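## Task

Move the red bin and the blue bin, and no other bin, to the bench edge closest to the arms. Return the hook to the spot it occupies now, lying flat on the bench with its handle sticking out past that same edge. Every other item must finish resting on whatever currently supports it. Anything that stays in place only because a robot is holding it does not count. At the end, open the grippers and move the arms away.

## Robot and tools

Setup: three identical i2rt Big YAM arms, named arm1, arm2 and arm3, work at one bench. Each has six revolute joints, a two-finger gripper and a wrist camera. With joints 1 and 6 at zero and the hand level and pointing forward, the wrist camera rides on top of the hand and views the fingertips. Reach is roughly 1.0 m from the joint 1 axis. Two fixed room cameras, room_a and room_b, watch the scene. Loose objects may occasionally get a brief nudge from outside.

Frames: one shared scene frame, origin on the floor, +z up. The hand point lies midway between the fingertips; its z axis runs along the fingers and the fingers close along its y axis. Hand poses depend on each robot's real foot pose, which is never printed. Calibration data per camera (OpenCV style: K, distortion D, T_world_to_cam in metres, pos_world) is supplied; room cameras may be off by a couple of degrees and several millimetres, and wrist camera poses also inherit joint reading errors.

execute_actions: argument "actions" is a list holding exactly one action or nothing (empty list just returns state and images). The action is an object keyed by robot name ("arm1", "arm2", "arm3"); each robot you include gets its own object with a "joints" object. Inside, give absolute joint targets by name, not offsets: joint1_rad -2.879 to 2.879 (base yaw, positive counter-clockwise seen from above, 0 faces the foot's direction); joint2_rad 0 to 3.141 (shoulder, 0 = upper arm pointing back roughly level, increasing lifts it up then forward); joint3_rad 0 to 3.019 (elbow, 0 = folded, increasing opens); joint4_rad -1.692 to 1.57 (hand pitch, positive tilts fingers up); joint5_rad -1.57 to 1.57 (hand sideways swing, positive to the arm's right); joint6_rad -2.094 to 2.094 (hand roll, positive clockwise seen from behind); gripper_m 0 to 0.093 metres, the fingertip gap. Done tolerances are ±0.045, 0.14, 0.09, 0.055, 0.03, 0.035 rad and ±0.003 m. Any joint or robot you omit may keep pushing toward its previous target. All motions in one action start together but finish independently, and joints move at different speeds, so the hand can sweep a wide path. An unknown key or out-of-range number rejects the whole call with no motion. Optional "cameras": list of names from arm1_cam_wrist, arm2_cam_wrist, arm3_cam_wrist, room_a, room_b, all; omitted/null/["all"] gives all, [] gives none. Example: {"arm1": {"joints": {"gripper_m": 0.05}}, "arm2": {"joints": {"joint1_rad": 0.3}}}.

wait: "seconds" from 0 to 10; commands nothing new, returns state and images.

zoom_image: "camera" (one of the five names) and "region" [x0, y0, x1, y1] in pixels of that camera's most recent full image, top-left origin, at most 504 by 504.

read_manual: optional "section" (only "licences"); returns licence text, no motion.

finished_scene: "scene" integer 1 or 2; ends that scene irreversibly and reports success; the next scene's task arrives in its result. Sending a reply with no tool call ends all remaining scenes. After resuming from a summary, first send an empty execute_actions to learn the scene and task.

Reading results: joint_positions gives current values; the "pictures" line lists image order. joint_status per joint: "off_target" = resting away from target, possibly still pushing; "contact_stop" or "time_out" = old target dropped and joint holds where it stopped, except a timed-out joint may keep a nearby target (within 0.375, 0.375, 0.113, 0.225, 0.075, 0.3 rad for joints 1-6) and keep pushing, listed in on_its_own. "joint command not followed" plus a "cause:" line means a self/inter-arm clearance check blocked that arm's joint targets (the gripper still acts); those joints show "not_followed" and may be retried on later actions. on_its_own reports uncommanded behaviour; "held at" is the held target, not the position. Joint torques are raw drive outputs with per-arm offsets, scale and noise, so treat them cautiously. To relieve a push, command the joint to its reported position; tiny target changes may not move a joint. A loaded joint that holds something up will sag.

Hazards: the arms do not stop on contact and can push hard. Never let two arms press into each other; the clearance check may react late and ignores fingers, gripper housings and wrist cameras. Do not knock or drop anything off the work area or onto the floor. Avoid drops, slips, slams and hard collisions. Sustained hard pushing heats motors: a MOTOR HOT line appears from 85 °C, and at 100 °C that arm and its gripper go limp (OVER-TEMPERATURE FAULT, joints marked "limit_stop_at_motor_heat"; resend targets afterwards). Heat persists between scenes. A stop in a result cancels the rest of your queued motion calls in that reply. Before finishing, make sure everything rests on its own, grippers are open and arms are clear.

Each tool is called as name(argument=value, ...) on one line, values as JSON.

## Session

execute_actions(actions=[])

Scene clock: 0.00 s.
Joint torques (N m, as the arm reports them, + toward a larger angle): no reading
arm1.joint_positions: joint1_rad=+0.239 joint2_rad=+0.368 joint3_rad=+1.337 joint4_rad=-1.191 joint5_rad=-0.052 joint6_rad=+0.476 gripper_m=+0.094
arm1.joint_status: not commanded
arm1.hand: x=-0.9680 y=+0.1360 z=+1.3540 quat_wxyz=(-0.277, +0.456, -0.634, -0.560) (m; scene frame)
arm2.joint_positions: joint1_rad=-0.441 joint2_rad=+0.379 joint3_rad=+1.367 joint4_rad=-1.215 joint5_rad=+0.282 joint6_rad=+0.710 gripper_m=+0.094
arm2.joint_status: not commanded
arm2.hand: x=+0.0843 y=+0.1195 z=+1.3483 quat_wxyz=(-0.430, +0.131, -0.768, -0.456) (m; scene frame)
arm3.joint_positions: joint1_rad=+0.535 joint2_rad=+0.340 joint3_rad=+1.381 joint4_rad=-1.501 joint5_rad=-0.015 joint6_rad=+0.624 gripper_m=+0.094
arm3.joint_status: not commanded
arm3.hand: x=+0.8933 y=+0.1034 z=+1.3174 quat_wxyz=(-0.115, +0.562, -0.642, -0.510) (m; scene frame)
pictures: arm1_cam_wrist, arm2_cam_wrist, arm3_cam_wrist, room_a, room_b
Images, in order (width x height): arm1_cam_wrist 504x504, arm2_cam_wrist 504x504, arm3_cam_wrist 504x504, room_a 672x504, room_b 672x504.

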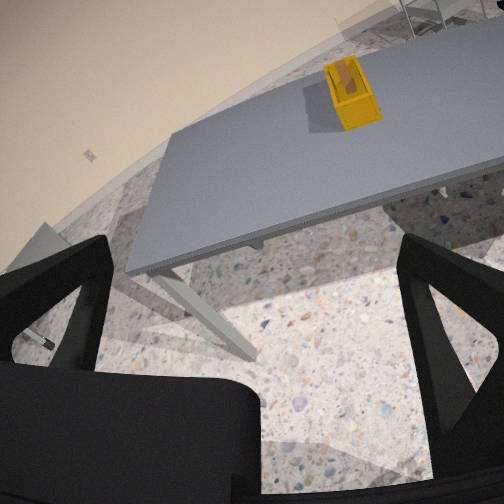

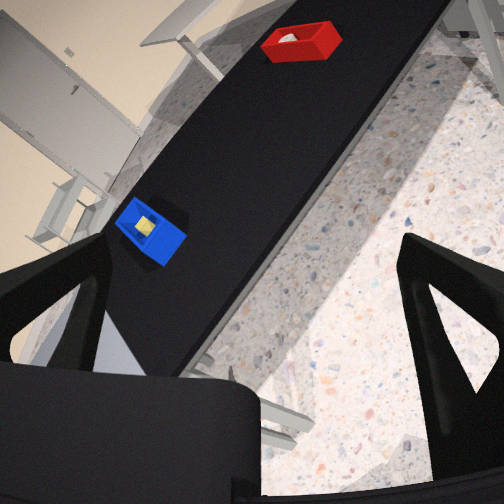

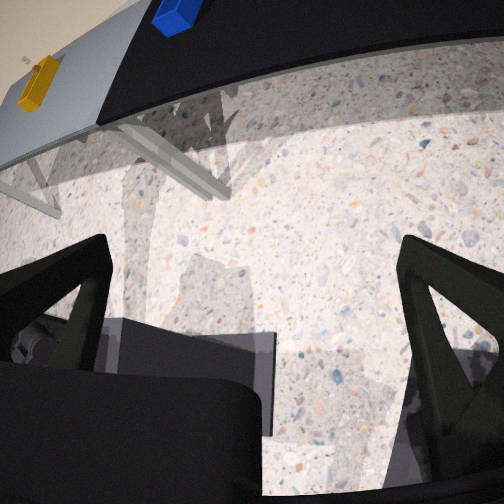

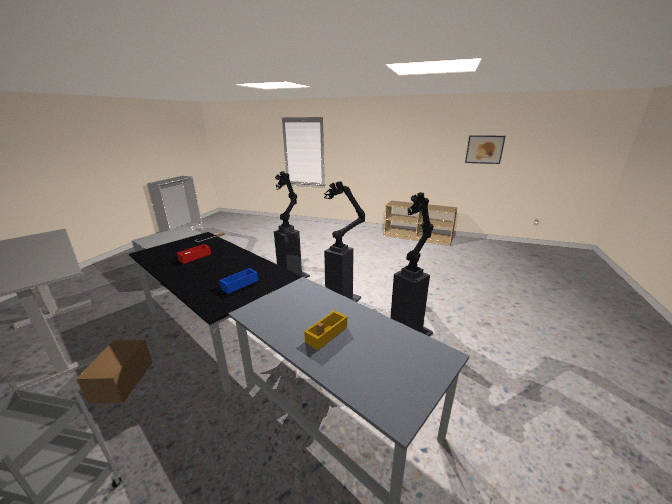

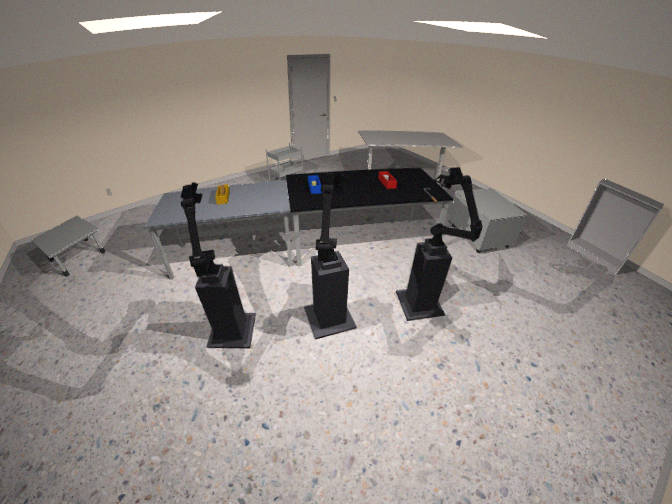

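zoom_image(camera="room_b", region=[270, 150, 490, 270])

zoom_image(camera="room_a", region=[120, 200, 320, 330])

Region (270, 150, 490, 270) of room_b's 672x504 image, scaled by 2.291, with more detail than that image has; it fills the top 275 rows of this view, and the rest is white.

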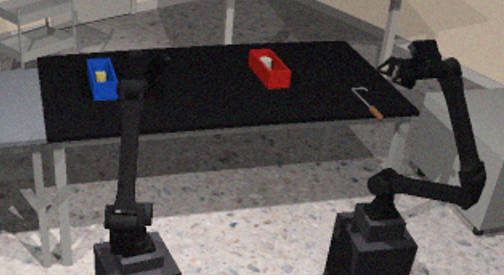

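Region (120, 200, 320, 330) of room_a's 672x504 image, scaled by 2.520, with more detail than that image has; it fills the top 328 rows of this view, and the rest is white.

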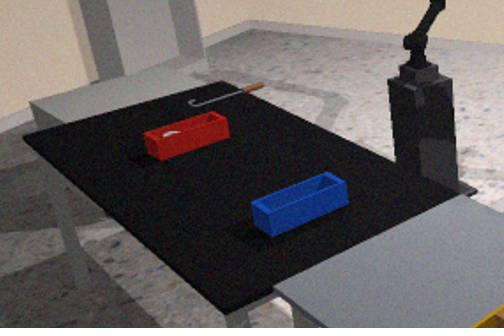

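execute_actions(actions=[{"arm3":{"joints":{"joint1_rad":-0.545,"joint2_rad":2.107,"joint3_rad":1.024,"joint4_rad":1.083,"joint5_rad":-0.6,"joint6_rad":0}}}], cameras=["arm3_cam_wrist","room_a","room_b"])

Scene clock: 4.63 s.
Joint torques (N m, as the arm reports them, + toward a larger angle): arm1=[0.19 5.74 9.37 1.62 0.13 0.01] | arm2=[-0.7   6.13  7.66  1.83  0.09 -0.14] | arm3=[  1.58 -15.73   6.63   2.12  -0.1    0.  ]
arm1.joint_positions: joint1_rad=+0.239 joint2_rad=+0.368 joint3_rad=+1.337 joint4_rad=-1.191 joint5_rad=-0.052 joint6_rad=+0.476 gripper_m=+0.094
arm1.joint_status: not commanded
arm1.hand: x=-0.9680 y=+0.1360 z=+1.3540 quat_wxyz=(-0.277, +0.456, -0.634, -0.560) (m; scene frame)
arm2.joint_positions: joint1_rad=-0.441 joint2_rad=+0.379 joint3_rad=+1.367 joint4_rad=-1.215 joint5_rad=+0.282 joint6_rad=+0.710 gripper_m=+0.094
arm2.joint_status: not commanded
arm2.hand: x=+0.0843 y=+0.1195 z=+1.3483 quat_wxyz=(-0.430, +0.131, -0.768, -0.456) (m; scene frame)
arm3.joint_positions: joint1_rad=-0.555 joint2_rad=+2.084 joint3_rad=+1.020 joint4_rad=+1.070 joint5_rad=-0.597 joint6_rad=+0.012 gripper_m=+0.094
arm3.joint_status: all done
arm3.hand: x=+1.2476 y=+0.6144 z=+0.8678 quat_wxyz=(-0.501, +0.498, -0.505, -0.497) (m; scene frame)
pictures: arm3_cam_wrist, room_a, room_b
camera_calibration (this result's frames):
arm3_cam_wrist: T_world_to_cam=[[0.999876, 0.0153905, -0.00321486, -1.24858], [0.00646747, -0.588977, -0.808124, 1.06008], [-0.0143309, 0.808003, -0.589004, 0.156867], [0, 0, 0, 1]] pos_world=[1.24382, 0.516829, 0.945056]
Images, in order (width x height): arm3_cam_wrist 504x504, room_a 672x504, room_b 672x504.

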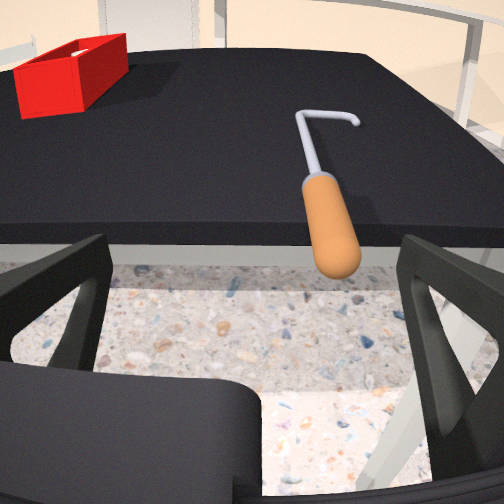

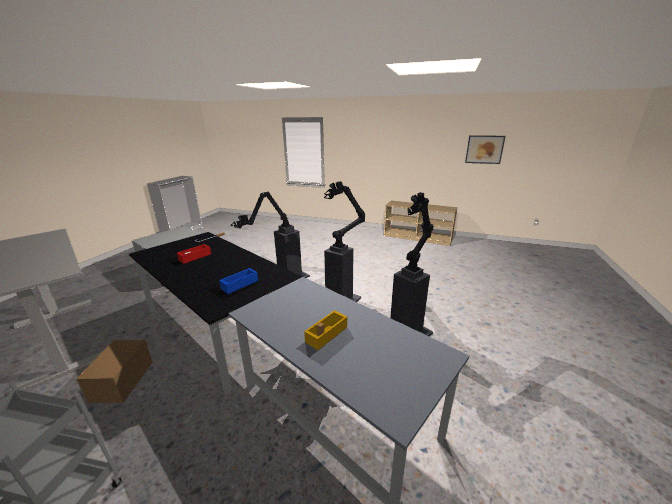

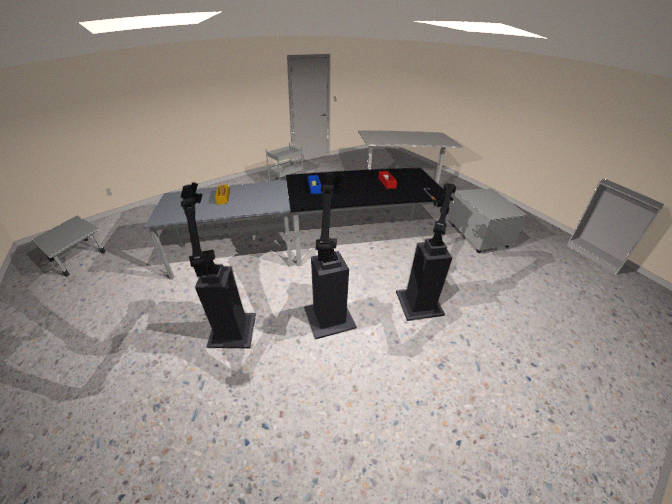

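execute_actions(actions=[{"arm3":{"joints":{"joint1_rad":-0.591,"joint2_rad":2.336,"joint3_rad":1.279,"joint4_rad":1.057,"joint5_rad":-0.646,"joint6_rad":0}}}], cameras=["arm3_cam_wrist"])

Scene clock: 6.20 s.
Joint torques (N m, as the arm reports them, + toward a larger angle): arm1=[0.18 5.74 9.37 1.63 0.13 0.02] | arm2=[-0.69  6.07  7.64  1.85  0.08 -0.14] | arm3=[ -0.37 -18.23   8.39   1.42  -0.1   -0.01]
arm1.joint_positions: joint1_rad=+0.239 joint2_rad=+0.368 joint3_rad=+1.337 joint4_rad=-1.191 joint5_rad=-0.052 joint6_rad=+0.476 gripper_m=+0.094
arm1.joint_status: not commanded
arm1.hand: x=-0.9680 y=+0.1360 z=+1.3540 quat_wxyz=(-0.277, +0.456, -0.634, -0.560) (m; scene frame)
arm2.joint_positions: joint1_rad=-0.441 joint2_rad=+0.379 joint3_rad=+1.367 joint4_rad=-1.215 joint5_rad=+0.282 joint6_rad=+0.710 gripper_m=+0.094
arm2.joint_status: not commanded
arm2.hand: x=+0.0843 y=+0.1195 z=+1.3483 quat_wxyz=(-0.430, +0.131, -0.768, -0.456) (m; scene frame)
arm3.joint_positions: joint1_rad=-0.587 joint2_rad=+2.312 joint3_rad=+1.252 joint4_rad=+1.061 joint5_rad=-0.644 joint6_rad=+0.011 gripper_m=+0.094
arm3.joint_status: all done
arm3.hand: x=+1.2963 y=+0.6538 z=+0.8046 quat_wxyz=(-0.496, +0.502, -0.502, -0.500) (m; scene frame)
pictures: arm3_cam_wrist
camera_calibration (this result's frames):
arm3_cam_wrist: T_world_to_cam=[[0.999543, 0.0298297, -0.00499383, -1.30565], [0.013632, -0.591723, -0.806026, 1.02274], [-0.0269985, 0.805589, -0.591859, 0.108845], [0, 0, 0, 1]] pos_world=[1.29405, 0.556442, 0.882257]
Images, in order (width x height): arm3_cam_wrist 504x504.

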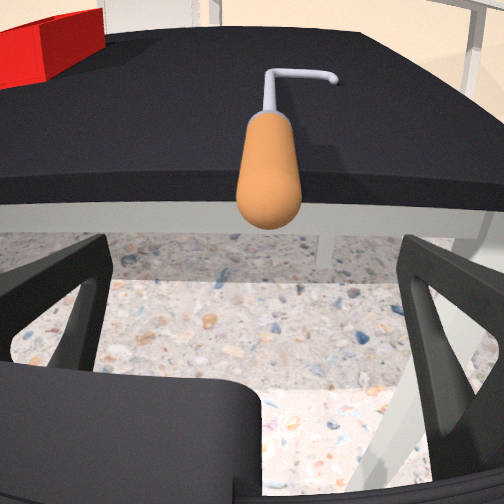

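execute_actions(actions=[{"arm3":{"joints":{"joint1_rad":-0.485,"joint2_rad":2.53,"joint3_rad":1.652,"joint4_rad":0.885,"joint5_rad":-0.547}}}], cameras=["arm3_cam_wrist"])

Scene clock: 8.10 s.
Joint torques (N m, as the arm reports them, + toward a larger angle): arm1=[0.22 5.75 9.37 1.62 0.13 0.01] | arm2=[-0.69  6.16  7.65  1.84  0.08 -0.14] | arm3=[  0.16 -21.48   9.51   1.46   0.09  -0.01]
arm1.joint_positions: joint1_rad=+0.239 joint2_rad=+0.368 joint3_rad=+1.337 joint4_rad=-1.191 joint5_rad=-0.052 joint6_rad=+0.476 gripper_m=+0.094
arm1.joint_status: not commanded
arm1.hand: x=-0.9680 y=+0.1360 z=+1.3540 quat_wxyz=(-0.277, +0.456, -0.634, -0.560) (m; scene frame)
arm2.joint_positions: joint1_rad=-0.441 joint2_rad=+0.379 joint3_rad=+1.367 joint4_rad=-1.215 joint5_rad=+0.282 joint6_rad=+0.710 gripper_m=+0.094
arm2.joint_status: not commanded
arm2.hand: x=+0.0843 y=+0.1195 z=+1.3483 quat_wxyz=(-0.430, +0.131, -0.768, -0.456) (m; scene frame)
arm3.joint_positions: joint1_rad=-0.476 joint2_rad=+2.511 joint3_rad=+1.631 joint4_rad=+0.888 joint5_rad=-0.549 joint6_rad=+0.011 gripper_m=+0.094
arm3.joint_status: all done
arm3.hand: x=+1.2884 y=+0.7729 z=+0.7789 quat_wxyz=(-0.494, +0.505, -0.496, -0.505) (m; scene frame)
pictures: arm3_cam_wrist
camera_calibration (this result's frames):
arm3_cam_wrist: T_world_to_cam=[[0.998944, 0.0459294, -0.00128895, -1.31596], [0.025917, -0.586404, -0.809604, 1.05553], [-0.0379405, 0.808716, -0.586975, 0.00530343], [0, 0, 0, 1]] pos_world=[1.28741, 0.675119, 0.855979]
Images, in order (width x height): arm3_cam_wrist 504x504.

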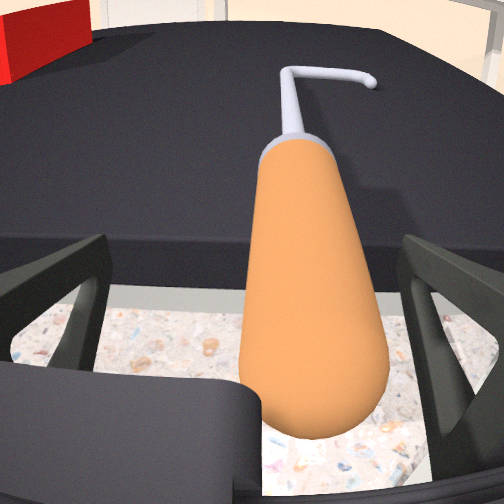

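execute_actions(actions=[{"arm3":{"joints":{"joint1_rad":-0.503,"joint5_rad":-0.555}}}], cameras=["arm3_cam_wrist"])

execute_actions(actions=[{"arm3":{"joints":{"gripper_m":0.0}}}], cameras=["arm3_cam_wrist"])

Scene clock: 9.00 s.
Joint torques (N m, as the arm reports them, + toward a larger angle): arm1=[0.17 5.74 9.38 1.62 0.13 0.01] | arm2=[-0.67  6.1   7.65  1.86  0.08 -0.14] | arm3=[ -0.34 -21.74   9.36   1.52  -0.15   0.02]
arm1.joint_positions: joint1_rad=+0.239 joint2_rad=+0.368 joint3_rad=+1.337 joint4_rad=-1.191 joint5_rad=-0.052 joint6_rad=+0.476 gripper_m=+0.094
arm1.joint_status: not commanded
arm1.hand: x=-0.9680 y=+0.1360 z=+1.3540 quat_wxyz=(-0.277, +0.456, -0.634, -0.560) (m; scene frame)
arm2.joint_positions: joint1_rad=-0.441 joint2_rad=+0.379 joint3_rad=+1.367 joint4_rad=-1.215 joint5_rad=+0.282 joint6_rad=+0.710 gripper_m=+0.094
arm2.joint_status: not commanded
arm2.hand: x=+0.0843 y=+0.1195 z=+1.3483 quat_wxyz=(-0.430, +0.131, -0.768, -0.456) (m; scene frame)
arm3.joint_positions: joint1_rad=-0.497 joint2_rad=+2.511 joint3_rad=+1.631 joint4_rad=+0.888 joint5_rad=-0.552 joint6_rad=+0.011 gripper_m=+0.094
arm3.joint_status: all done
arm3.hand: x=+1.3038 y=+0.7656 z=+0.7791 quat_wxyz=(-0.499, +0.501, -0.500, -0.500) (m; scene frame)
pictures: arm3_cam_wrist
camera_calibration (this result's frames):
arm3_cam_wrist: T_world_to_cam=[[0.999618, 0.0276325, -0.00109852, -1.31809], [0.0153285, -0.586702, -0.809658, 1.06501], [-0.0230174, 0.809331, -0.586901, -0.00804126], [0, 0, 0, 1]] pos_world=[1.30108, 0.667774, 0.856127]
Images, in order (width x height): arm3_cam_wrist 504x504.

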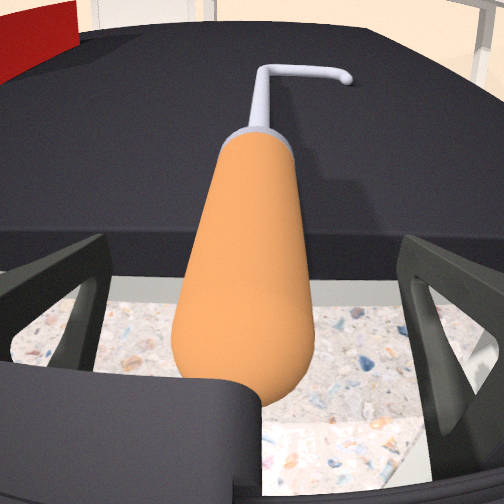

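Scene clock: 9.73 s.
Joint torques (N m, as the arm reports them, + toward a larger angle): arm1=[0.18 5.73 9.37 1.62 0.13 0.02] | arm2=[-0.63  6.13  7.66  1.86  0.08 -0.14] | arm3=[  0.01 -21.8    9.49   1.19  -0.14   0.01]
arm1.joint_positions: joint1_rad=+0.239 joint2_rad=+0.368 joint3_rad=+1.337 joint4_rad=-1.191 joint5_rad=-0.052 joint6_rad=+0.476 gripper_m=+0.094
arm1.joint_status: not commanded
arm1.hand: x=-0.9680 y=+0.1360 z=+1.3540 quat_wxyz=(-0.277, +0.456, -0.634, -0.560) (m; scene frame)
arm2.joint_positions: joint1_rad=-0.441 joint2_rad=+0.379 joint3_rad=+1.367 joint4_rad=-1.215 joint5_rad=+0.282 joint6_rad=+0.710 gripper_m=+0.094
arm2.joint_status: not commanded
arm2.hand: x=+0.0843 y=+0.1195 z=+1.3483 quat_wxyz=(-0.430, +0.131, -0.768, -0.456) (m; scene frame)
arm3.joint_positions: joint1_rad=-0.497 joint2_rad=+2.511 joint3_rad=+1.631 joint4_rad=+0.888 joint5_rad=-0.552 joint6_rad=+0.008 gripper_m=+0.029
arm3.joint_status: gripper_m off_target (ended at +0.029, target +0.000)
arm3.hand: x=+1.3038 y=+0.7656 z=+0.7791 quat_wxyz=(-0.500, +0.502, -0.499, -0.499) (m; scene frame)
pictures: arm3_cam_wrist
camera_calibration (this result's frames):
arm3_cam_wrist: T_world_to_cam=[[0.999605, 0.0280206, 0.0023327, -1.32098], [0.0183353, -0.586695, -0.8096, 1.06104], [-0.0213169, 0.809323, -0.586977, -0.0101952], [0, 0, 0, 1]] pos_world=[1.30079, 0.667773, 0.856116]
Images, in order (width x height): arm3_cam_wrist 504x504.

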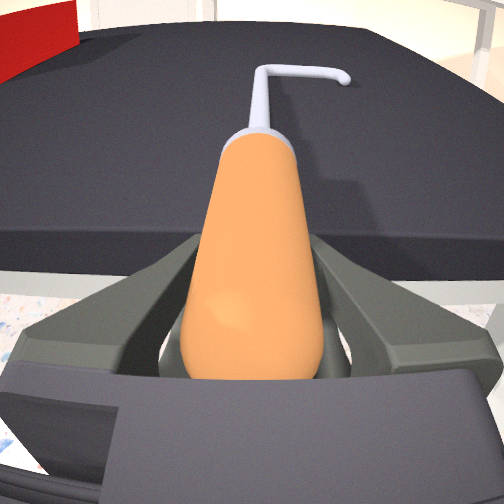

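execute_actions(actions=[{"arm3":{"joints":{"joint2_rad":2.3,"joint4_rad":0.75}}}], cameras=[])

execute_actions(actions=[{"arm3":{"joints":{"joint1_rad":0.11,"joint2_rad":1.89,"joint3_rad":1.05,"joint4_rad":0.86,"joint5_rad":0,"joint6_rad":1.571}}}], cameras=["arm3_cam_wrist","room_a","room_b"])

Scene clock: 11.90 s.
Joint torques (N m, as the arm reports them, + toward a larger angle): arm1=[0.15 5.73 9.38 1.62 0.13 0.02] | arm2=[-0.73  6.11  7.64  1.85  0.09 -0.14] | arm3=[ -0.3  -25.32  10.76   2.39  -0.06   0.11]
arm1.joint_positions: joint1_rad=+0.239 joint2_rad=+0.368 joint3_rad=+1.337 joint4_rad=-1.191 joint5_rad=-0.052 joint6_rad=+0.476 gripper_m=+0.094
arm1.joint_status: not commanded
arm1.hand: x=-0.9680 y=+0.1360 z=+1.3540 quat_wxyz=(-0.277, +0.456, -0.634, -0.560) (m; scene frame)
arm2.joint_positions: joint1_rad=-0.441 joint2_rad=+0.379 joint3_rad=+1.367 joint4_rad=-1.215 joint5_rad=+0.282 joint6_rad=+0.710 gripper_m=+0.094
arm2.joint_status: not commanded
arm2.hand: x=+0.0843 y=+0.1195 z=+1.3483 quat_wxyz=(-0.430, +0.131, -0.768, -0.456) (m; scene frame)
arm3.joint_positions: joint1_rad=-0.497 joint2_rad=+2.336 joint3_rad=+1.627 joint4_rad=+0.727 joint5_rad=-0.554 joint6_rad=-0.002 gripper_m=+0.029
arm3.joint_status: all done
arm3.hand: x=+1.3092 y=+0.7767 z=+0.8844 quat_wxyz=(-0.505, +0.503, -0.493, -0.498) (m; scene frame)
pictures: none
No camera images: the call's "cameras" was empty. Leave "cameras" out to get every camera's image.

Scene clock: 14.07 s.
Joint torques (N m, as the arm reports them, + toward a larger angle): arm1=[0.16 5.76 9.38 1.62 0.13 0.01] | arm2=[-0.62  6.05  7.64  1.87  0.09 -0.14] | arm3=[  0.65 -17.42  10.72   2.93  -0.1    0.27]
arm1.joint_positions: joint1_rad=+0.239 joint2_rad=+0.368 joint3_rad=+1.337 joint4_rad=-1.191 joint5_rad=-0.052 joint6_rad=+0.476 gripper_m=+0.094
arm1.joint_status: not commanded
arm1.hand: x=-0.9680 y=+0.1360 z=+1.3540 quat_wxyz=(-0.277, +0.456, -0.634, -0.560) (m; scene frame)
arm2.joint_positions: joint1_rad=-0.441 joint2_rad=+0.379 joint3_rad=+1.367 joint4_rad=-1.215 joint5_rad=+0.282 joint6_rad=+0.710 gripper_m=+0.094
arm2.joint_status: not commanded
arm2.hand: x=+0.0843 y=+0.1195 z=+1.3483 quat_wxyz=(-0.430, +0.131, -0.768, -0.456) (m; scene frame)
arm3.joint_positions: joint1_rad=+0.100 joint2_rad=+1.903 joint3_rad=+1.013 joint4_rad=+0.825 joint5_rad=+0.001 joint6_rad=+1.539 gripper_m=+0.029
arm3.joint_status: all done
arm3.hand: x=+0.9125 y=+0.7062 z=+0.9245 quat_wxyz=(+0.003, +0.030, -0.732, -0.680) (m; scene frame)
pictures: arm3_cam_wrist, room_a, room_b
camera_calibration (this result's frames):
arm3_cam_wrist: T_world_to_cam=[[0.039293, -0.0460424, -0.998166, 0.924979], [-0.782643, -0.622468, -0.00209632, 1.1607], [-0.62123, 0.78129, -0.0604934, 0.195312], [0, 0, 0, 1]] pos_world=[0.993404, 0.612493, 0.937531]
Images, in order (width x height): arm3_cam_wrist 504x504, room_a 672x504, room_b 672x504.

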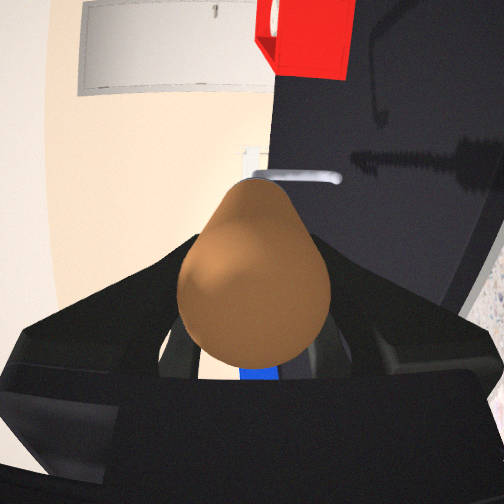

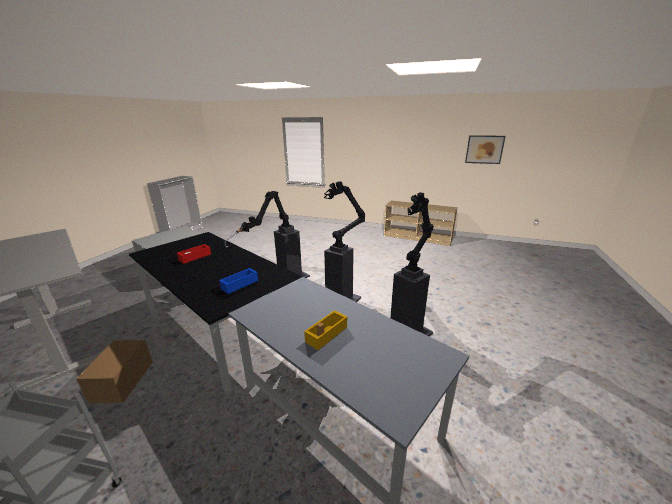

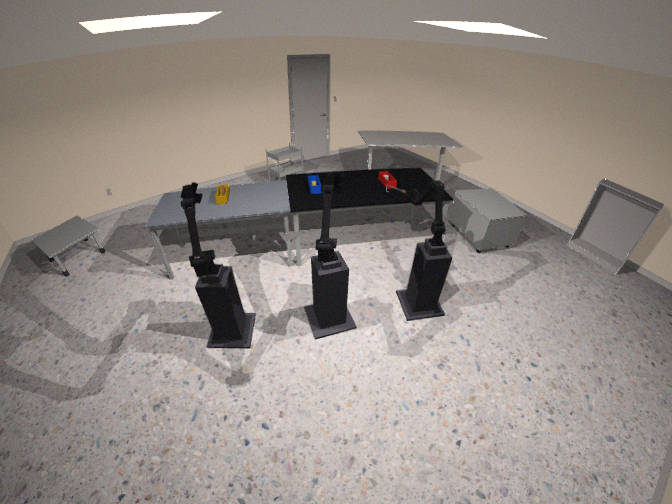

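execute_actions(actions=[{"arm3":{"joints":{"joint1_rad":0.26,"joint2_rad":1.97,"joint3_rad":1.235,"joint4_rad":0.78,"joint5_rad":0.611,"joint6_rad":1.6}}}], cameras=["arm3_cam_wrist","room_a","room_b"])

zoom_image(camera="room_a", region=[160, 190, 300, 280])

zoom_image(camera="room_b", region=[350, 150, 470, 230])

Scene clock: 16.40 s.
Joint torques (N m, as the arm reports them, + toward a larger angle): arm1=[0.18 5.75 9.38 1.62 0.13 0.02] | arm2=[-0.74  6.09  7.64  1.86  0.09 -0.14] | arm3=[  0.6  -19.41  12.76   2.74  -0.01   0.23]
arm1.joint_positions: joint1_rad=+0.239 joint2_rad=+0.368 joint3_rad=+1.337 joint4_rad=-1.191 joint5_rad=-0.052 joint6_rad=+0.476 gripper_m=+0.094
arm1.joint_status: not commanded
arm1.hand: x=-0.9680 y=+0.1360 z=+1.3540 quat_wxyz=(-0.277, +0.456, -0.634, -0.560) (m; scene frame)
arm2.joint_positions: joint1_rad=-0.441 joint2_rad=+0.379 joint3_rad=+1.367 joint4_rad=-1.215 joint5_rad=+0.282 joint6_rad=+0.710 gripper_m=+0.094
arm2.joint_status: not commanded
arm2.hand: x=+0.0843 y=+0.1195 z=+1.3483 quat_wxyz=(-0.430, +0.131, -0.768, -0.456) (m; scene frame)
arm3.joint_positions: joint1_rad=+0.257 joint2_rad=+1.988 joint3_rad=+1.177 joint4_rad=+0.750 joint5_rad=+0.611 joint6_rad=+1.570 gripper_m=+0.029
arm3.joint_status: all done
arm3.hand: x=+0.8972 y=+0.7319 z=+0.9296 quat_wxyz=(-0.155, -0.132, -0.714, -0.670) (m; scene frame)
pictures: arm3_cam_wrist, room_a, room_b
camera_calibration (this result's frames):
arm3_cam_wrist: T_world_to_cam=[[0.0292336, -0.0445337, -0.99858, 0.940188], [-0.976133, -0.216346, -0.018928, 1.05676], [-0.215196, 0.9753, -0.0497954, -0.35013], [0, 0, 0, 1]] pos_world=[0.928708, 0.611978, 0.941421]
Images, in order (width x height): arm3_cam_wrist 504x504, room_a 672x504, room_b 672x504.

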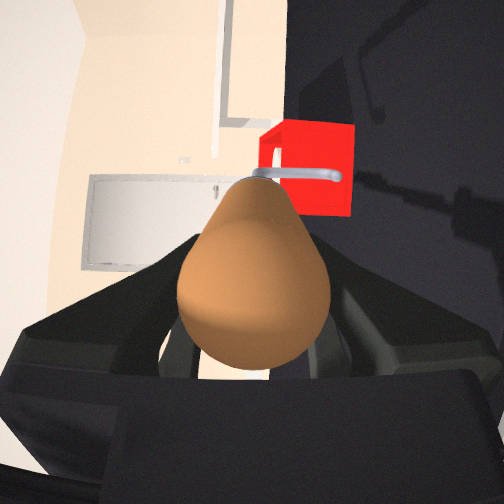

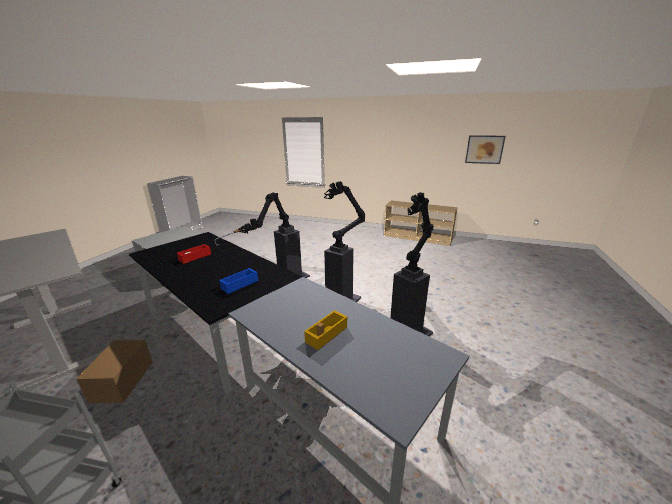

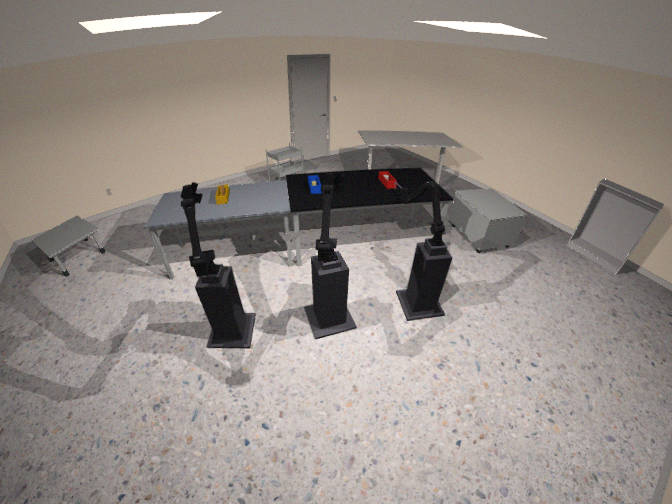

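Region (160, 190, 300, 280) of room_a's 672x504 image, scaled by 3.600, with more detail than that image has; it fills the top 324 rows of this view, and the rest is white.

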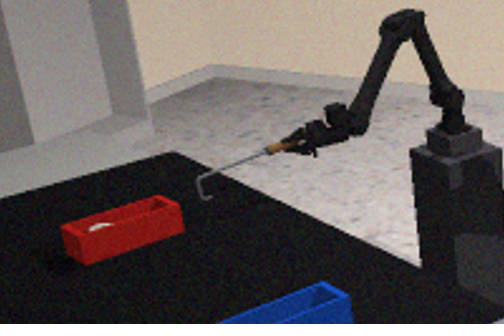

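Region (350, 150, 470, 230) of room_b's 672x504 image, scaled by 4.200, with more detail than that image has.

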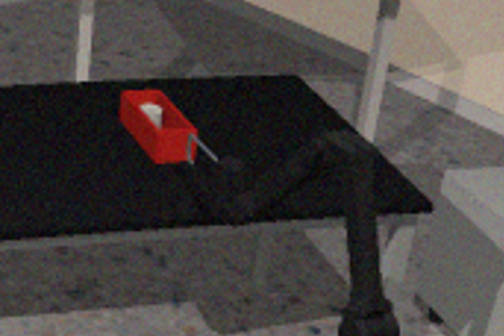

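execute_actions(actions=[{"arm3":{"joints":{"joint3_rad":1.36,"joint4_rad":0.75}}}], cameras=[])

execute_actions(actions=[{"arm3":{"joints":{"joint1_rad":0.215,"joint2_rad":2.2,"joint3_rad":1.755,"joint4_rad":0.53,"joint5_rad":0.575}}}], cameras=["arm3_cam_wrist","room_a"])

zoom_image(camera="room_a", region=[160, 190, 300, 280])

Scene clock: 18.00 s.
Joint torques (N m, as the arm reports them, + toward a larger angle): arm1=[0.18 5.78 9.37 1.63 0.13 0.02] | arm2=[-0.69  6.    7.67  1.85  0.08 -0.14] | arm3=[  0.4  -20.06  12.67   2.47   0.     0.27]
arm1.joint_positions: joint1_rad=+0.239 joint2_rad=+0.368 joint3_rad=+1.337 joint4_rad=-1.191 joint5_rad=-0.052 joint6_rad=+0.476 gripper_m=+0.094
arm1.joint_status: not commanded
arm1.hand: x=-0.9680 y=+0.1360 z=+1.3540 quat_wxyz=(-0.277, +0.456, -0.634, -0.560) (m; scene frame)
arm2.joint_positions: joint1_rad=-0.441 joint2_rad=+0.379 joint3_rad=+1.367 joint4_rad=-1.215 joint5_rad=+0.282 joint6_rad=+0.710 gripper_m=+0.094
arm2.joint_status: not commanded
arm2.hand: x=+0.0843 y=+0.1195 z=+1.3483 quat_wxyz=(-0.430, +0.131, -0.768, -0.456) (m; scene frame)
arm3.joint_positions: joint1_rad=+0.257 joint2_rad=+1.988 joint3_rad=+1.313 joint4_rad=+0.719 joint5_rad=+0.611 joint6_rad=+1.572 gripper_m=+0.029
arm3.joint_status: all done
arm3.hand: x=+0.8897 y=+0.7670 z=+0.9898 quat_wxyz=(-0.139, -0.147, -0.681, -0.704) (m; scene frame)
pictures: none
No camera images: the call's "cameras" was empty. Leave "cameras" out to get every camera's image.

Scene clock: 19.23 s.
Joint torques (N m, as the arm reports them, + toward a larger angle): arm1=[0.19 5.74 9.39 1.62 0.13 0.01] | arm2=[-0.69  6.06  7.65  1.83  0.08 -0.14] | arm3=[  0.39 -24.82  15.68   2.66  -0.02   0.14]
arm1.joint_positions: joint1_rad=+0.239 joint2_rad=+0.368 joint3_rad=+1.337 joint4_rad=-1.191 joint5_rad=-0.052 joint6_rad=+0.476 gripper_m=+0.094
arm1.joint_status: not commanded
arm1.hand: x=-0.9680 y=+0.1360 z=+1.3540 quat_wxyz=(-0.277, +0.456, -0.634, -0.560) (m; scene frame)
arm2.joint_positions: joint1_rad=-0.441 joint2_rad=+0.379 joint3_rad=+1.367 joint4_rad=-1.215 joint5_rad=+0.282 joint6_rad=+0.710 gripper_m=+0.094
arm2.joint_status: not commanded
arm2.hand: x=+0.0843 y=+0.1195 z=+1.3483 quat_wxyz=(-0.430, +0.131, -0.768, -0.456) (m; scene frame)
arm3.joint_positions: joint1_rad=+0.218 joint2_rad=+2.224 joint3_rad=+1.684 joint4_rad=+0.499 joint5_rad=+0.576 joint6_rad=+1.578 gripper_m=+0.029
arm3.joint_status: all done
arm3.hand: x=+0.8977 y=+0.8672 z=+0.9535 quat_wxyz=(-0.150, -0.139, -0.708, -0.676) (m; scene frame)
pictures: arm3_cam_wrist, room_a
camera_calibration (this result's frames):
arm3_cam_wrist: T_world_to_cam=[[0.0165222, -0.0226234, -0.999608, 0.963511], [-0.977219, -0.211931, -0.0113557, 1.07688], [-0.211591, 0.977023, -0.0256096, -0.508564], [0, 0, 0, 1]] pos_world=[0.928819, 0.746901, 0.962337]
Images, in order (width x height): arm3_cam_wrist 504x504, room_a 672x504.

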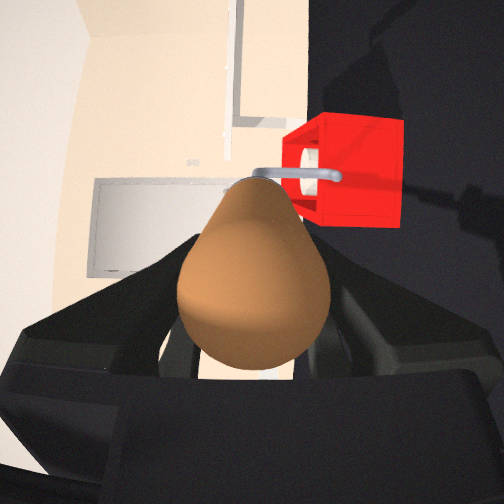

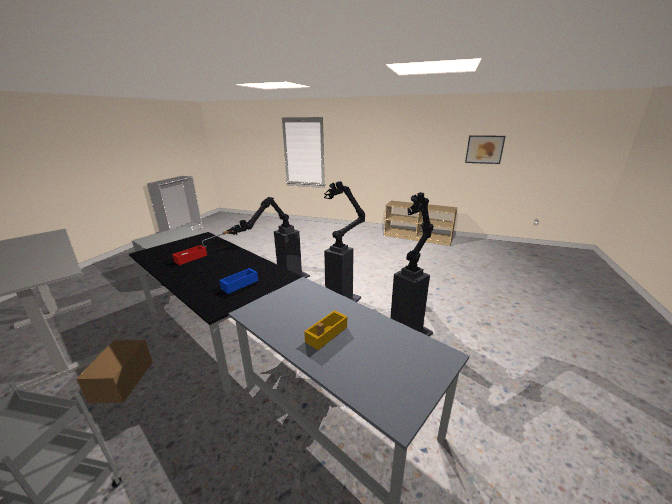

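Region (160, 190, 300, 280) of room_a's 672x504 image, scaled by 3.600, with more detail than that image has; it fills the top 324 rows of this view, and the rest is white.

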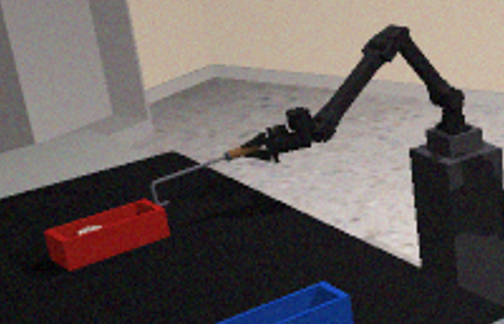

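execute_actions(actions=[{"arm3":{"joints":{"joint4_rad":0.7,"joint3_rad":1.8}}}], cameras=["arm3_cam_wrist"])

execute_actions(actions=[{"arm3":{"joints":{"joint1_rad":0.2,"joint2_rad":2.33,"joint3_rad":2.065,"joint4_rad":0.52,"joint5_rad":0.559}}}], cameras=["arm3_cam_wrist","room_a"])

zoom_image(camera="room_a", region=[160, 190, 300, 280])

Scene clock: 20.57 s.
Joint torques (N m, as the arm reports them, + toward a larger angle): arm1=[0.2  5.74 9.38 1.62 0.13 0.02] | arm2=[-0.68  6.07  7.64  1.85  0.08 -0.14] | arm3=[ -0.06 -23.63  15.24   2.83  -0.05   0.19]
arm1.joint_positions: joint1_rad=+0.239 joint2_rad=+0.368 joint3_rad=+1.337 joint4_rad=-1.191 joint5_rad=-0.052 joint6_rad=+0.476 gripper_m=+0.094
arm1.joint_status: not commanded
arm1.hand: x=-0.9680 y=+0.1360 z=+1.3540 quat_wxyz=(-0.277, +0.456, -0.634, -0.560) (m; scene frame)
arm2.joint_positions: joint1_rad=-0.441 joint2_rad=+0.379 joint3_rad=+1.367 joint4_rad=-1.215 joint5_rad=+0.282 joint6_rad=+0.710 gripper_m=+0.094
arm2.joint_status: not commanded
arm2.hand: x=+0.0843 y=+0.1195 z=+1.3483 quat_wxyz=(-0.430, +0.131, -0.768, -0.456) (m; scene frame)
arm3.joint_positions: joint1_rad=+0.218 joint2_rad=+2.224 joint3_rad=+1.737 joint4_rad=+0.659 joint5_rad=+0.576 joint6_rad=+1.578 gripper_m=+0.029
arm3.joint_status: all done
arm3.hand: x=+0.8962 y=+0.8746 z=+1.0173 quat_wxyz=(-0.122, -0.165, -0.636, -0.744) (m; scene frame)
pictures: arm3_cam_wrist
camera_calibration (this result's frames):
arm3_cam_wrist: T_world_to_cam=[[-0.0180707, 0.185903, -0.982402, 0.858527], [-0.977596, -0.209375, -0.0216383, 1.08626], [-0.209713, 0.960001, 0.185521, -0.71614], [0, 0, 0, 1]] pos_world=[0.927258, 0.755329, 0.999782]
Images, in order (width x height): arm3_cam_wrist 504x504.

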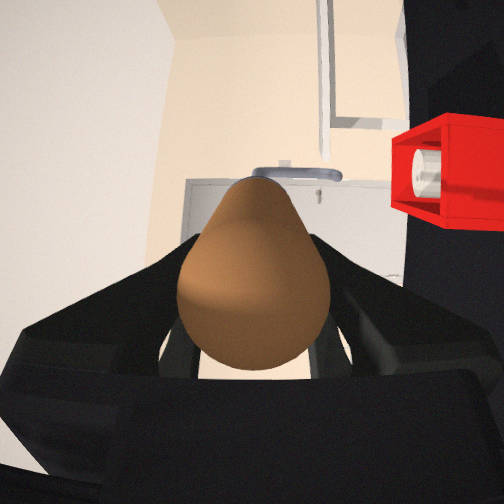

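Scene clock: 21.70 s.
Joint torques (N m, as the arm reports them, + toward a larger angle): arm1=[0.18 5.76 9.38 1.63 0.13 0.01] | arm2=[-0.67  6.14  7.64  1.85  0.08 -0.14] | arm3=[ -0.49 -25.04  16.81   2.43  -0.18   0.17]
arm1.joint_positions: joint1_rad=+0.239 joint2_rad=+0.368 joint3_rad=+1.337 joint4_rad=-1.191 joint5_rad=-0.052 joint6_rad=+0.476 gripper_m=+0.094
arm1.joint_status: not commanded
arm1.hand: x=-0.9680 y=+0.1360 z=+1.3540 quat_wxyz=(-0.277, +0.456, -0.634, -0.560) (m; scene frame)
arm2.joint_positions: joint1_rad=-0.441 joint2_rad=+0.379 joint3_rad=+1.367 joint4_rad=-1.215 joint5_rad=+0.282 joint6_rad=+0.710 gripper_m=+0.094
arm2.joint_status: not commanded
arm2.hand: x=+0.0843 y=+0.1195 z=+1.3483 quat_wxyz=(-0.430, +0.131, -0.768, -0.456) (m; scene frame)
arm3.joint_positions: joint1_rad=+0.210 joint2_rad=+2.339 joint3_rad=+1.988 joint4_rad=+0.494 joint5_rad=+0.561 joint6_rad=+1.578 gripper_m=+0.029
arm3.joint_status: all done
arm3.hand: x=+0.8926 y=+0.9255 z=+1.0243 quat_wxyz=(-0.124, -0.159, -0.646, -0.736) (m; scene frame)
pictures: arm3_cam_wrist, room_a
camera_calibration (this result's frames):
arm3_cam_wrist: T_world_to_cam=[[-0.0126341, 0.158675, -0.98725, 0.881171], [-0.975964, -0.216783, -0.0223524, 1.09967], [-0.217565, 0.963238, 0.157599, -0.734369], [0, 0, 0, 1]] pos_world=[0.924601, 0.805943, 1.01025]
Images, in order (width x height): arm3_cam_wrist 504x504, room_a 672x504.

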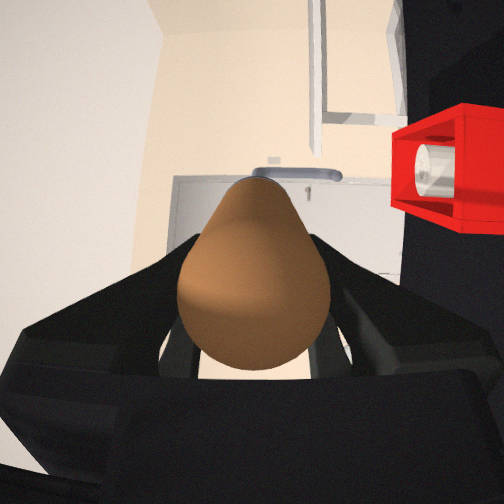

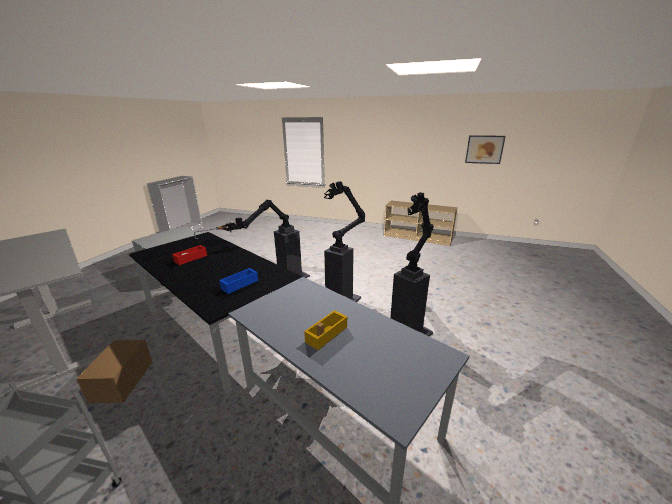

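Region (160, 190, 300, 280) of room_a's 672x504 image, scaled by 3.600, with more detail than that image has; it fills the top 324 rows of this view, and the rest is white.

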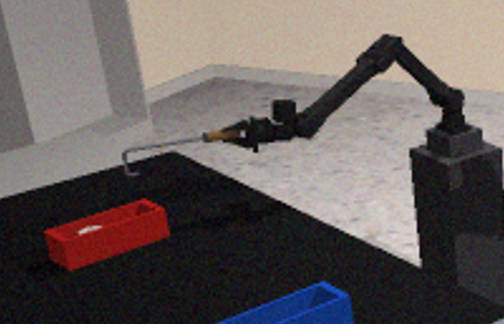

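execute_actions(actions=[{"arm3":{"joints":{"joint4_rad":0.385,"joint2_rad":2.375}}}], cameras=["arm3_cam_wrist","room_a"])

zoom_image(camera="room_a", region=[160, 190, 300, 280])

Scene clock: 22.87 s.
Joint torques (N m, as the arm reports them, + toward a larger angle): arm1=[0.21 5.78 9.37 1.62 0.13 0.02] | arm2=[-0.66  6.07  7.66  1.86  0.08 -0.14] | arm3=[  0.25 -25.14  16.38   2.42  -0.1    0.16]
arm1.joint_positions: joint1_rad=+0.239 joint2_rad=+0.368 joint3_rad=+1.337 joint4_rad=-1.191 joint5_rad=-0.052 joint6_rad=+0.476 gripper_m=+0.094
arm1.joint_status: not commanded
arm1.hand: x=-0.9680 y=+0.1360 z=+1.3540 quat_wxyz=(-0.277, +0.456, -0.634, -0.560) (m; scene frame)
arm2.joint_positions: joint1_rad=-0.441 joint2_rad=+0.379 joint3_rad=+1.367 joint4_rad=-1.215 joint5_rad=+0.282 joint6_rad=+0.710 gripper_m=+0.094
arm2.joint_status: not commanded
arm2.hand: x=+0.0843 y=+0.1195 z=+1.3483 quat_wxyz=(-0.430, +0.131, -0.768, -0.456) (m; scene frame)
arm3.joint_positions: joint1_rad=+0.210 joint2_rad=+2.382 joint3_rad=+1.993 joint4_rad=+0.358 joint5_rad=+0.561 joint6_rad=+1.578 gripper_m=+0.029
arm3.joint_status: all done
arm3.hand: x=+0.8919 y=+0.9311 z=+0.9593 quat_wxyz=(-0.146, -0.138, -0.705, -0.680) (m; scene frame)
pictures: arm3_cam_wrist, room_a
camera_calibration (this result's frames):
arm3_cam_wrist: T_world_to_cam=[[0.0143427, -0.0120965, -0.999824, 0.963196], [-0.975593, -0.219294, -0.0113419, 1.09025], [-0.219118, 0.975584, -0.0149465, -0.574286], [0, 0, 0, 1]] pos_world=[0.923992, 0.811001, 0.966808]
Images, in order (width x height): arm3_cam_wrist 504x504, room_a 672x504.

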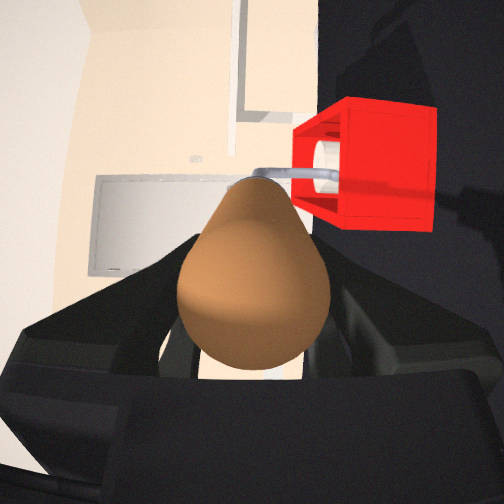

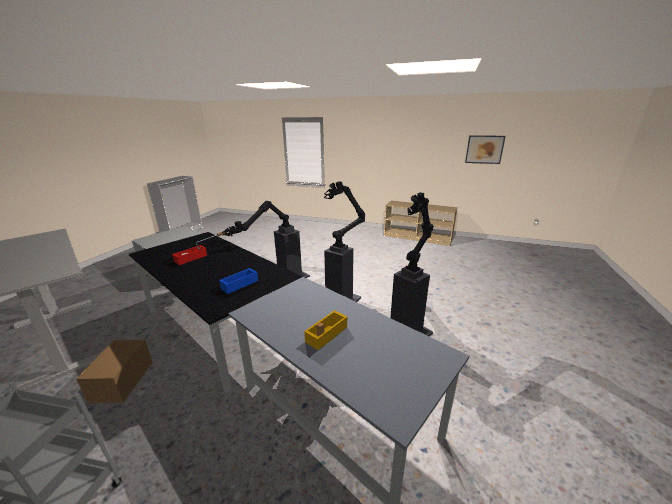

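Region (160, 190, 300, 280) of room_a's 672x504 image, scaled by 3.600, with more detail than that image has; it fills the top 324 rows of this view, and the rest is white.

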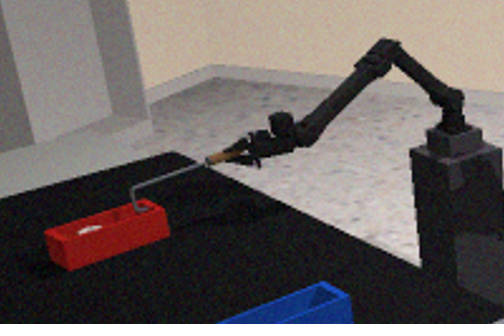

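execute_actions(actions=[{"arm3":{"joints":{"joint4_rad":0.445,"joint2_rad":2.435}}}], cameras=["arm3_cam_wrist"])

execute_actions(actions=[{"arm3":{"joints":{"joint1_rad":0.22,"joint2_rad":2.275,"joint3_rad":1.71,"joint4_rad":0.65,"joint5_rad":0.575}}}], cameras=["arm3_cam_wrist"])

execute_actions(actions=[{"arm3":{"joints":{"joint1_rad":0.236,"joint2_rad":2.15,"joint3_rad":1.445,"joint4_rad":0.785,"joint5_rad":0.589}}}], cameras=["arm3_cam_wrist","room_a"])

Scene clock: 24.50 s.
Joint torques (N m, as the arm reports them, + toward a larger angle): arm1=[0.21 5.74 9.38 1.62 0.13 0.02] | arm2=[-0.65  6.1   7.66  1.83  0.09 -0.14] | arm3=[ -0.15 -24.93  16.09   3.1   -0.01   0.21]
arm1.joint_positions: joint1_rad=+0.239 joint2_rad=+0.368 joint3_rad=+1.337 joint4_rad=-1.191 joint5_rad=-0.052 joint6_rad=+0.476 gripper_m=+0.094
arm1.joint_status: not commanded
arm1.hand: x=-0.9680 y=+0.1360 z=+1.3540 quat_wxyz=(-0.277, +0.456, -0.634, -0.560) (m; scene frame)
arm2.joint_positions: joint1_rad=-0.441 joint2_rad=+0.379 joint3_rad=+1.367 joint4_rad=-1.215 joint5_rad=+0.282 joint6_rad=+0.710 gripper_m=+0.094
arm2.joint_status: not commanded
arm2.hand: x=+0.0843 y=+0.1195 z=+1.3483 quat_wxyz=(-0.430, +0.131, -0.768, -0.456) (m; scene frame)
arm3.joint_positions: joint1_rad=+0.210 joint2_rad=+2.440 joint3_rad=+1.993 joint4_rad=+0.399 joint5_rad=+0.561 joint6_rad=+1.578 gripper_m=+0.029
arm3.joint_status: all done
arm3.hand: x=+0.8918 y=+0.9333 z=+0.9157 quat_wxyz=(-0.148, -0.136, -0.711, -0.674) (m; scene frame)
pictures: arm3_cam_wrist
camera_calibration (this result's frames):
arm3_cam_wrist: T_world_to_cam=[[0.0170735, -0.0294251, -0.999421, 0.932986], [-0.975581, -0.219404, -0.0102065, 1.08914], [-0.218977, 0.97519, -0.0324526, -0.560823], [0, 0, 0, 1]] pos_world=[0.923812, 0.813325, 0.925362]
Images, in order (width x height): arm3_cam_wrist 504x504.

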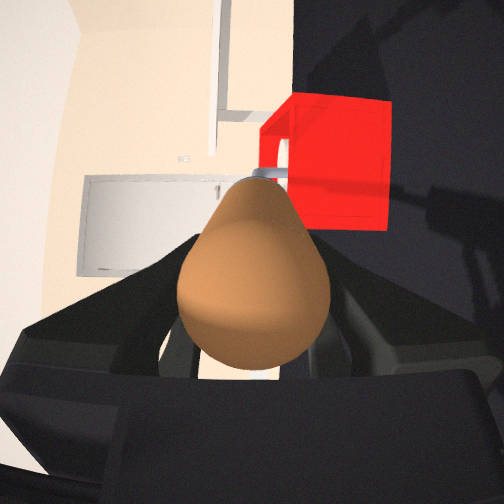

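Scene clock: 25.60 s.
Joint torques (N m, as the arm reports them, + toward a larger angle): arm1=[0.18 5.75 9.37 1.62 0.13 0.02] | arm2=[-0.7   6.07  7.66  1.87  0.09 -0.14] | arm3=[  0.21 -27.02  11.63   2.87   0.14   0.17]
arm1.joint_positions: joint1_rad=+0.239 joint2_rad=+0.368 joint3_rad=+1.337 joint4_rad=-1.191 joint5_rad=-0.052 joint6_rad=+0.476 gripper_m=+0.094
arm1.joint_status: not commanded
arm1.hand: x=-0.9680 y=+0.1360 z=+1.3540 quat_wxyz=(-0.277, +0.456, -0.634, -0.560) (m; scene frame)
arm2.joint_positions: joint1_rad=-0.441 joint2_rad=+0.379 joint3_rad=+1.367 joint4_rad=-1.215 joint5_rad=+0.282 joint6_rad=+0.710 gripper_m=+0.094
arm2.joint_status: not commanded
arm2.hand: x=+0.0843 y=+0.1195 z=+1.3483 quat_wxyz=(-0.430, +0.131, -0.768, -0.456) (m; scene frame)
arm3.joint_positions: joint1_rad=+0.211 joint2_rad=+2.328 joint3_rad=+1.680 joint4_rad=+0.609 joint5_rad=+0.573 joint6_rad=+1.578 gripper_m=+0.029
arm3.joint_status: all done
arm3.hand: x=+0.9034 y=+0.8696 z=+0.8897 quat_wxyz=(-0.151, -0.141, -0.707, -0.677) (m; scene frame)
pictures: arm3_cam_wrist
camera_calibration (this result's frames):
arm3_cam_wrist: T_world_to_cam=[[0.0159251, -0.0200507, -0.999672, 0.898045], [-0.978103, -0.207807, -0.0114134, 1.07951], [-0.20751, 0.977964, -0.022921, -0.518278], [0, 0, 0, 1]] pos_world=[0.934027, 0.749194, 0.898192]
Images, in order (width x height): arm3_cam_wrist 504x504.

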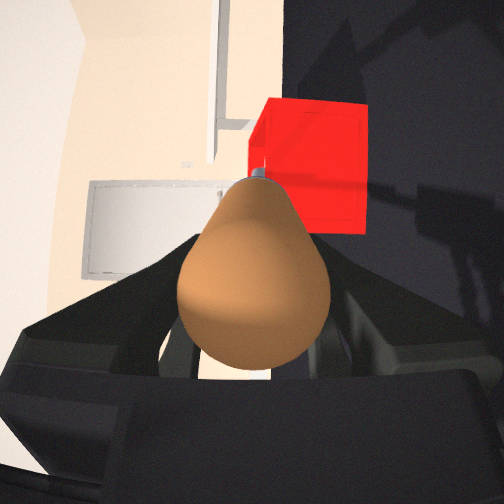

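Scene clock: 26.60 s.
Joint torques (N m, as the arm reports them, + toward a larger angle): arm1=[0.21 5.76 9.38 1.62 0.14 0.01] | arm2=[-0.76  6.06  7.62  1.84  0.09 -0.14] | arm3=[  0.72 -24.08   9.99   2.84   0.18   0.21]
arm1.joint_positions: joint1_rad=+0.239 joint2_rad=+0.368 joint3_rad=+1.337 joint4_rad=-1.191 joint5_rad=-0.052 joint6_rad=+0.476 gripper_m=+0.094
arm1.joint_status: not commanded
arm1.hand: x=-0.9680 y=+0.1360 z=+1.3540 quat_wxyz=(-0.277, +0.456, -0.634, -0.560) (m; scene frame)
arm2.joint_positions: joint1_rad=-0.441 joint2_rad=+0.379 joint3_rad=+1.367 joint4_rad=-1.215 joint5_rad=+0.282 joint6_rad=+0.710 gripper_m=+0.094
arm2.joint_status: not commanded
arm2.hand: x=+0.0843 y=+0.1195 z=+1.3483 quat_wxyz=(-0.430, +0.131, -0.768, -0.456) (m; scene frame)
arm3.joint_positions: joint1_rad=+0.229 joint2_rad=+2.202 joint3_rad=+1.425 joint4_rad=+0.743 joint5_rad=+0.585 joint6_rad=+1.578 gripper_m=+0.029
arm3.joint_status: all done
arm3.hand: x=+0.9004 y=+0.8052 z=+0.8901 quat_wxyz=(-0.149, -0.139, -0.706, -0.678) (m; scene frame)
pictures: arm3_cam_wrist, room_a
camera_calibration (this result's frames):
arm3_cam_wrist: T_world_to_cam=[[0.0158699, -0.0165282, -0.999737, 0.894468], [-0.976813, -0.21376, -0.011972, 1.06738], [-0.213506, 0.976746, -0.0195373, -0.452569], [0, 0, 0, 1]] pos_world=[0.931813, 0.684993, 0.89817]
Images, in order (width x height): arm3_cam_wrist 504x504, room_a 672x504.

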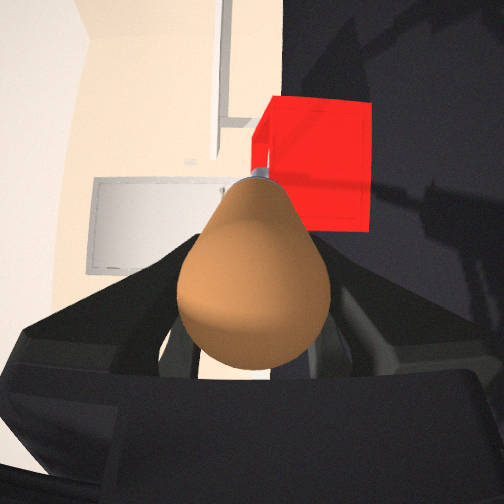

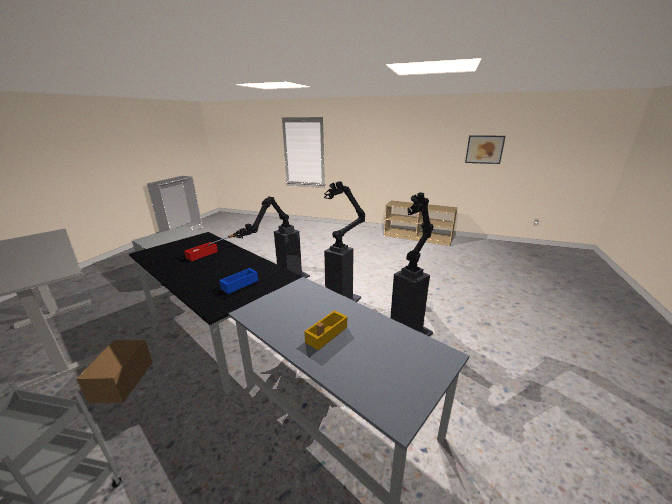

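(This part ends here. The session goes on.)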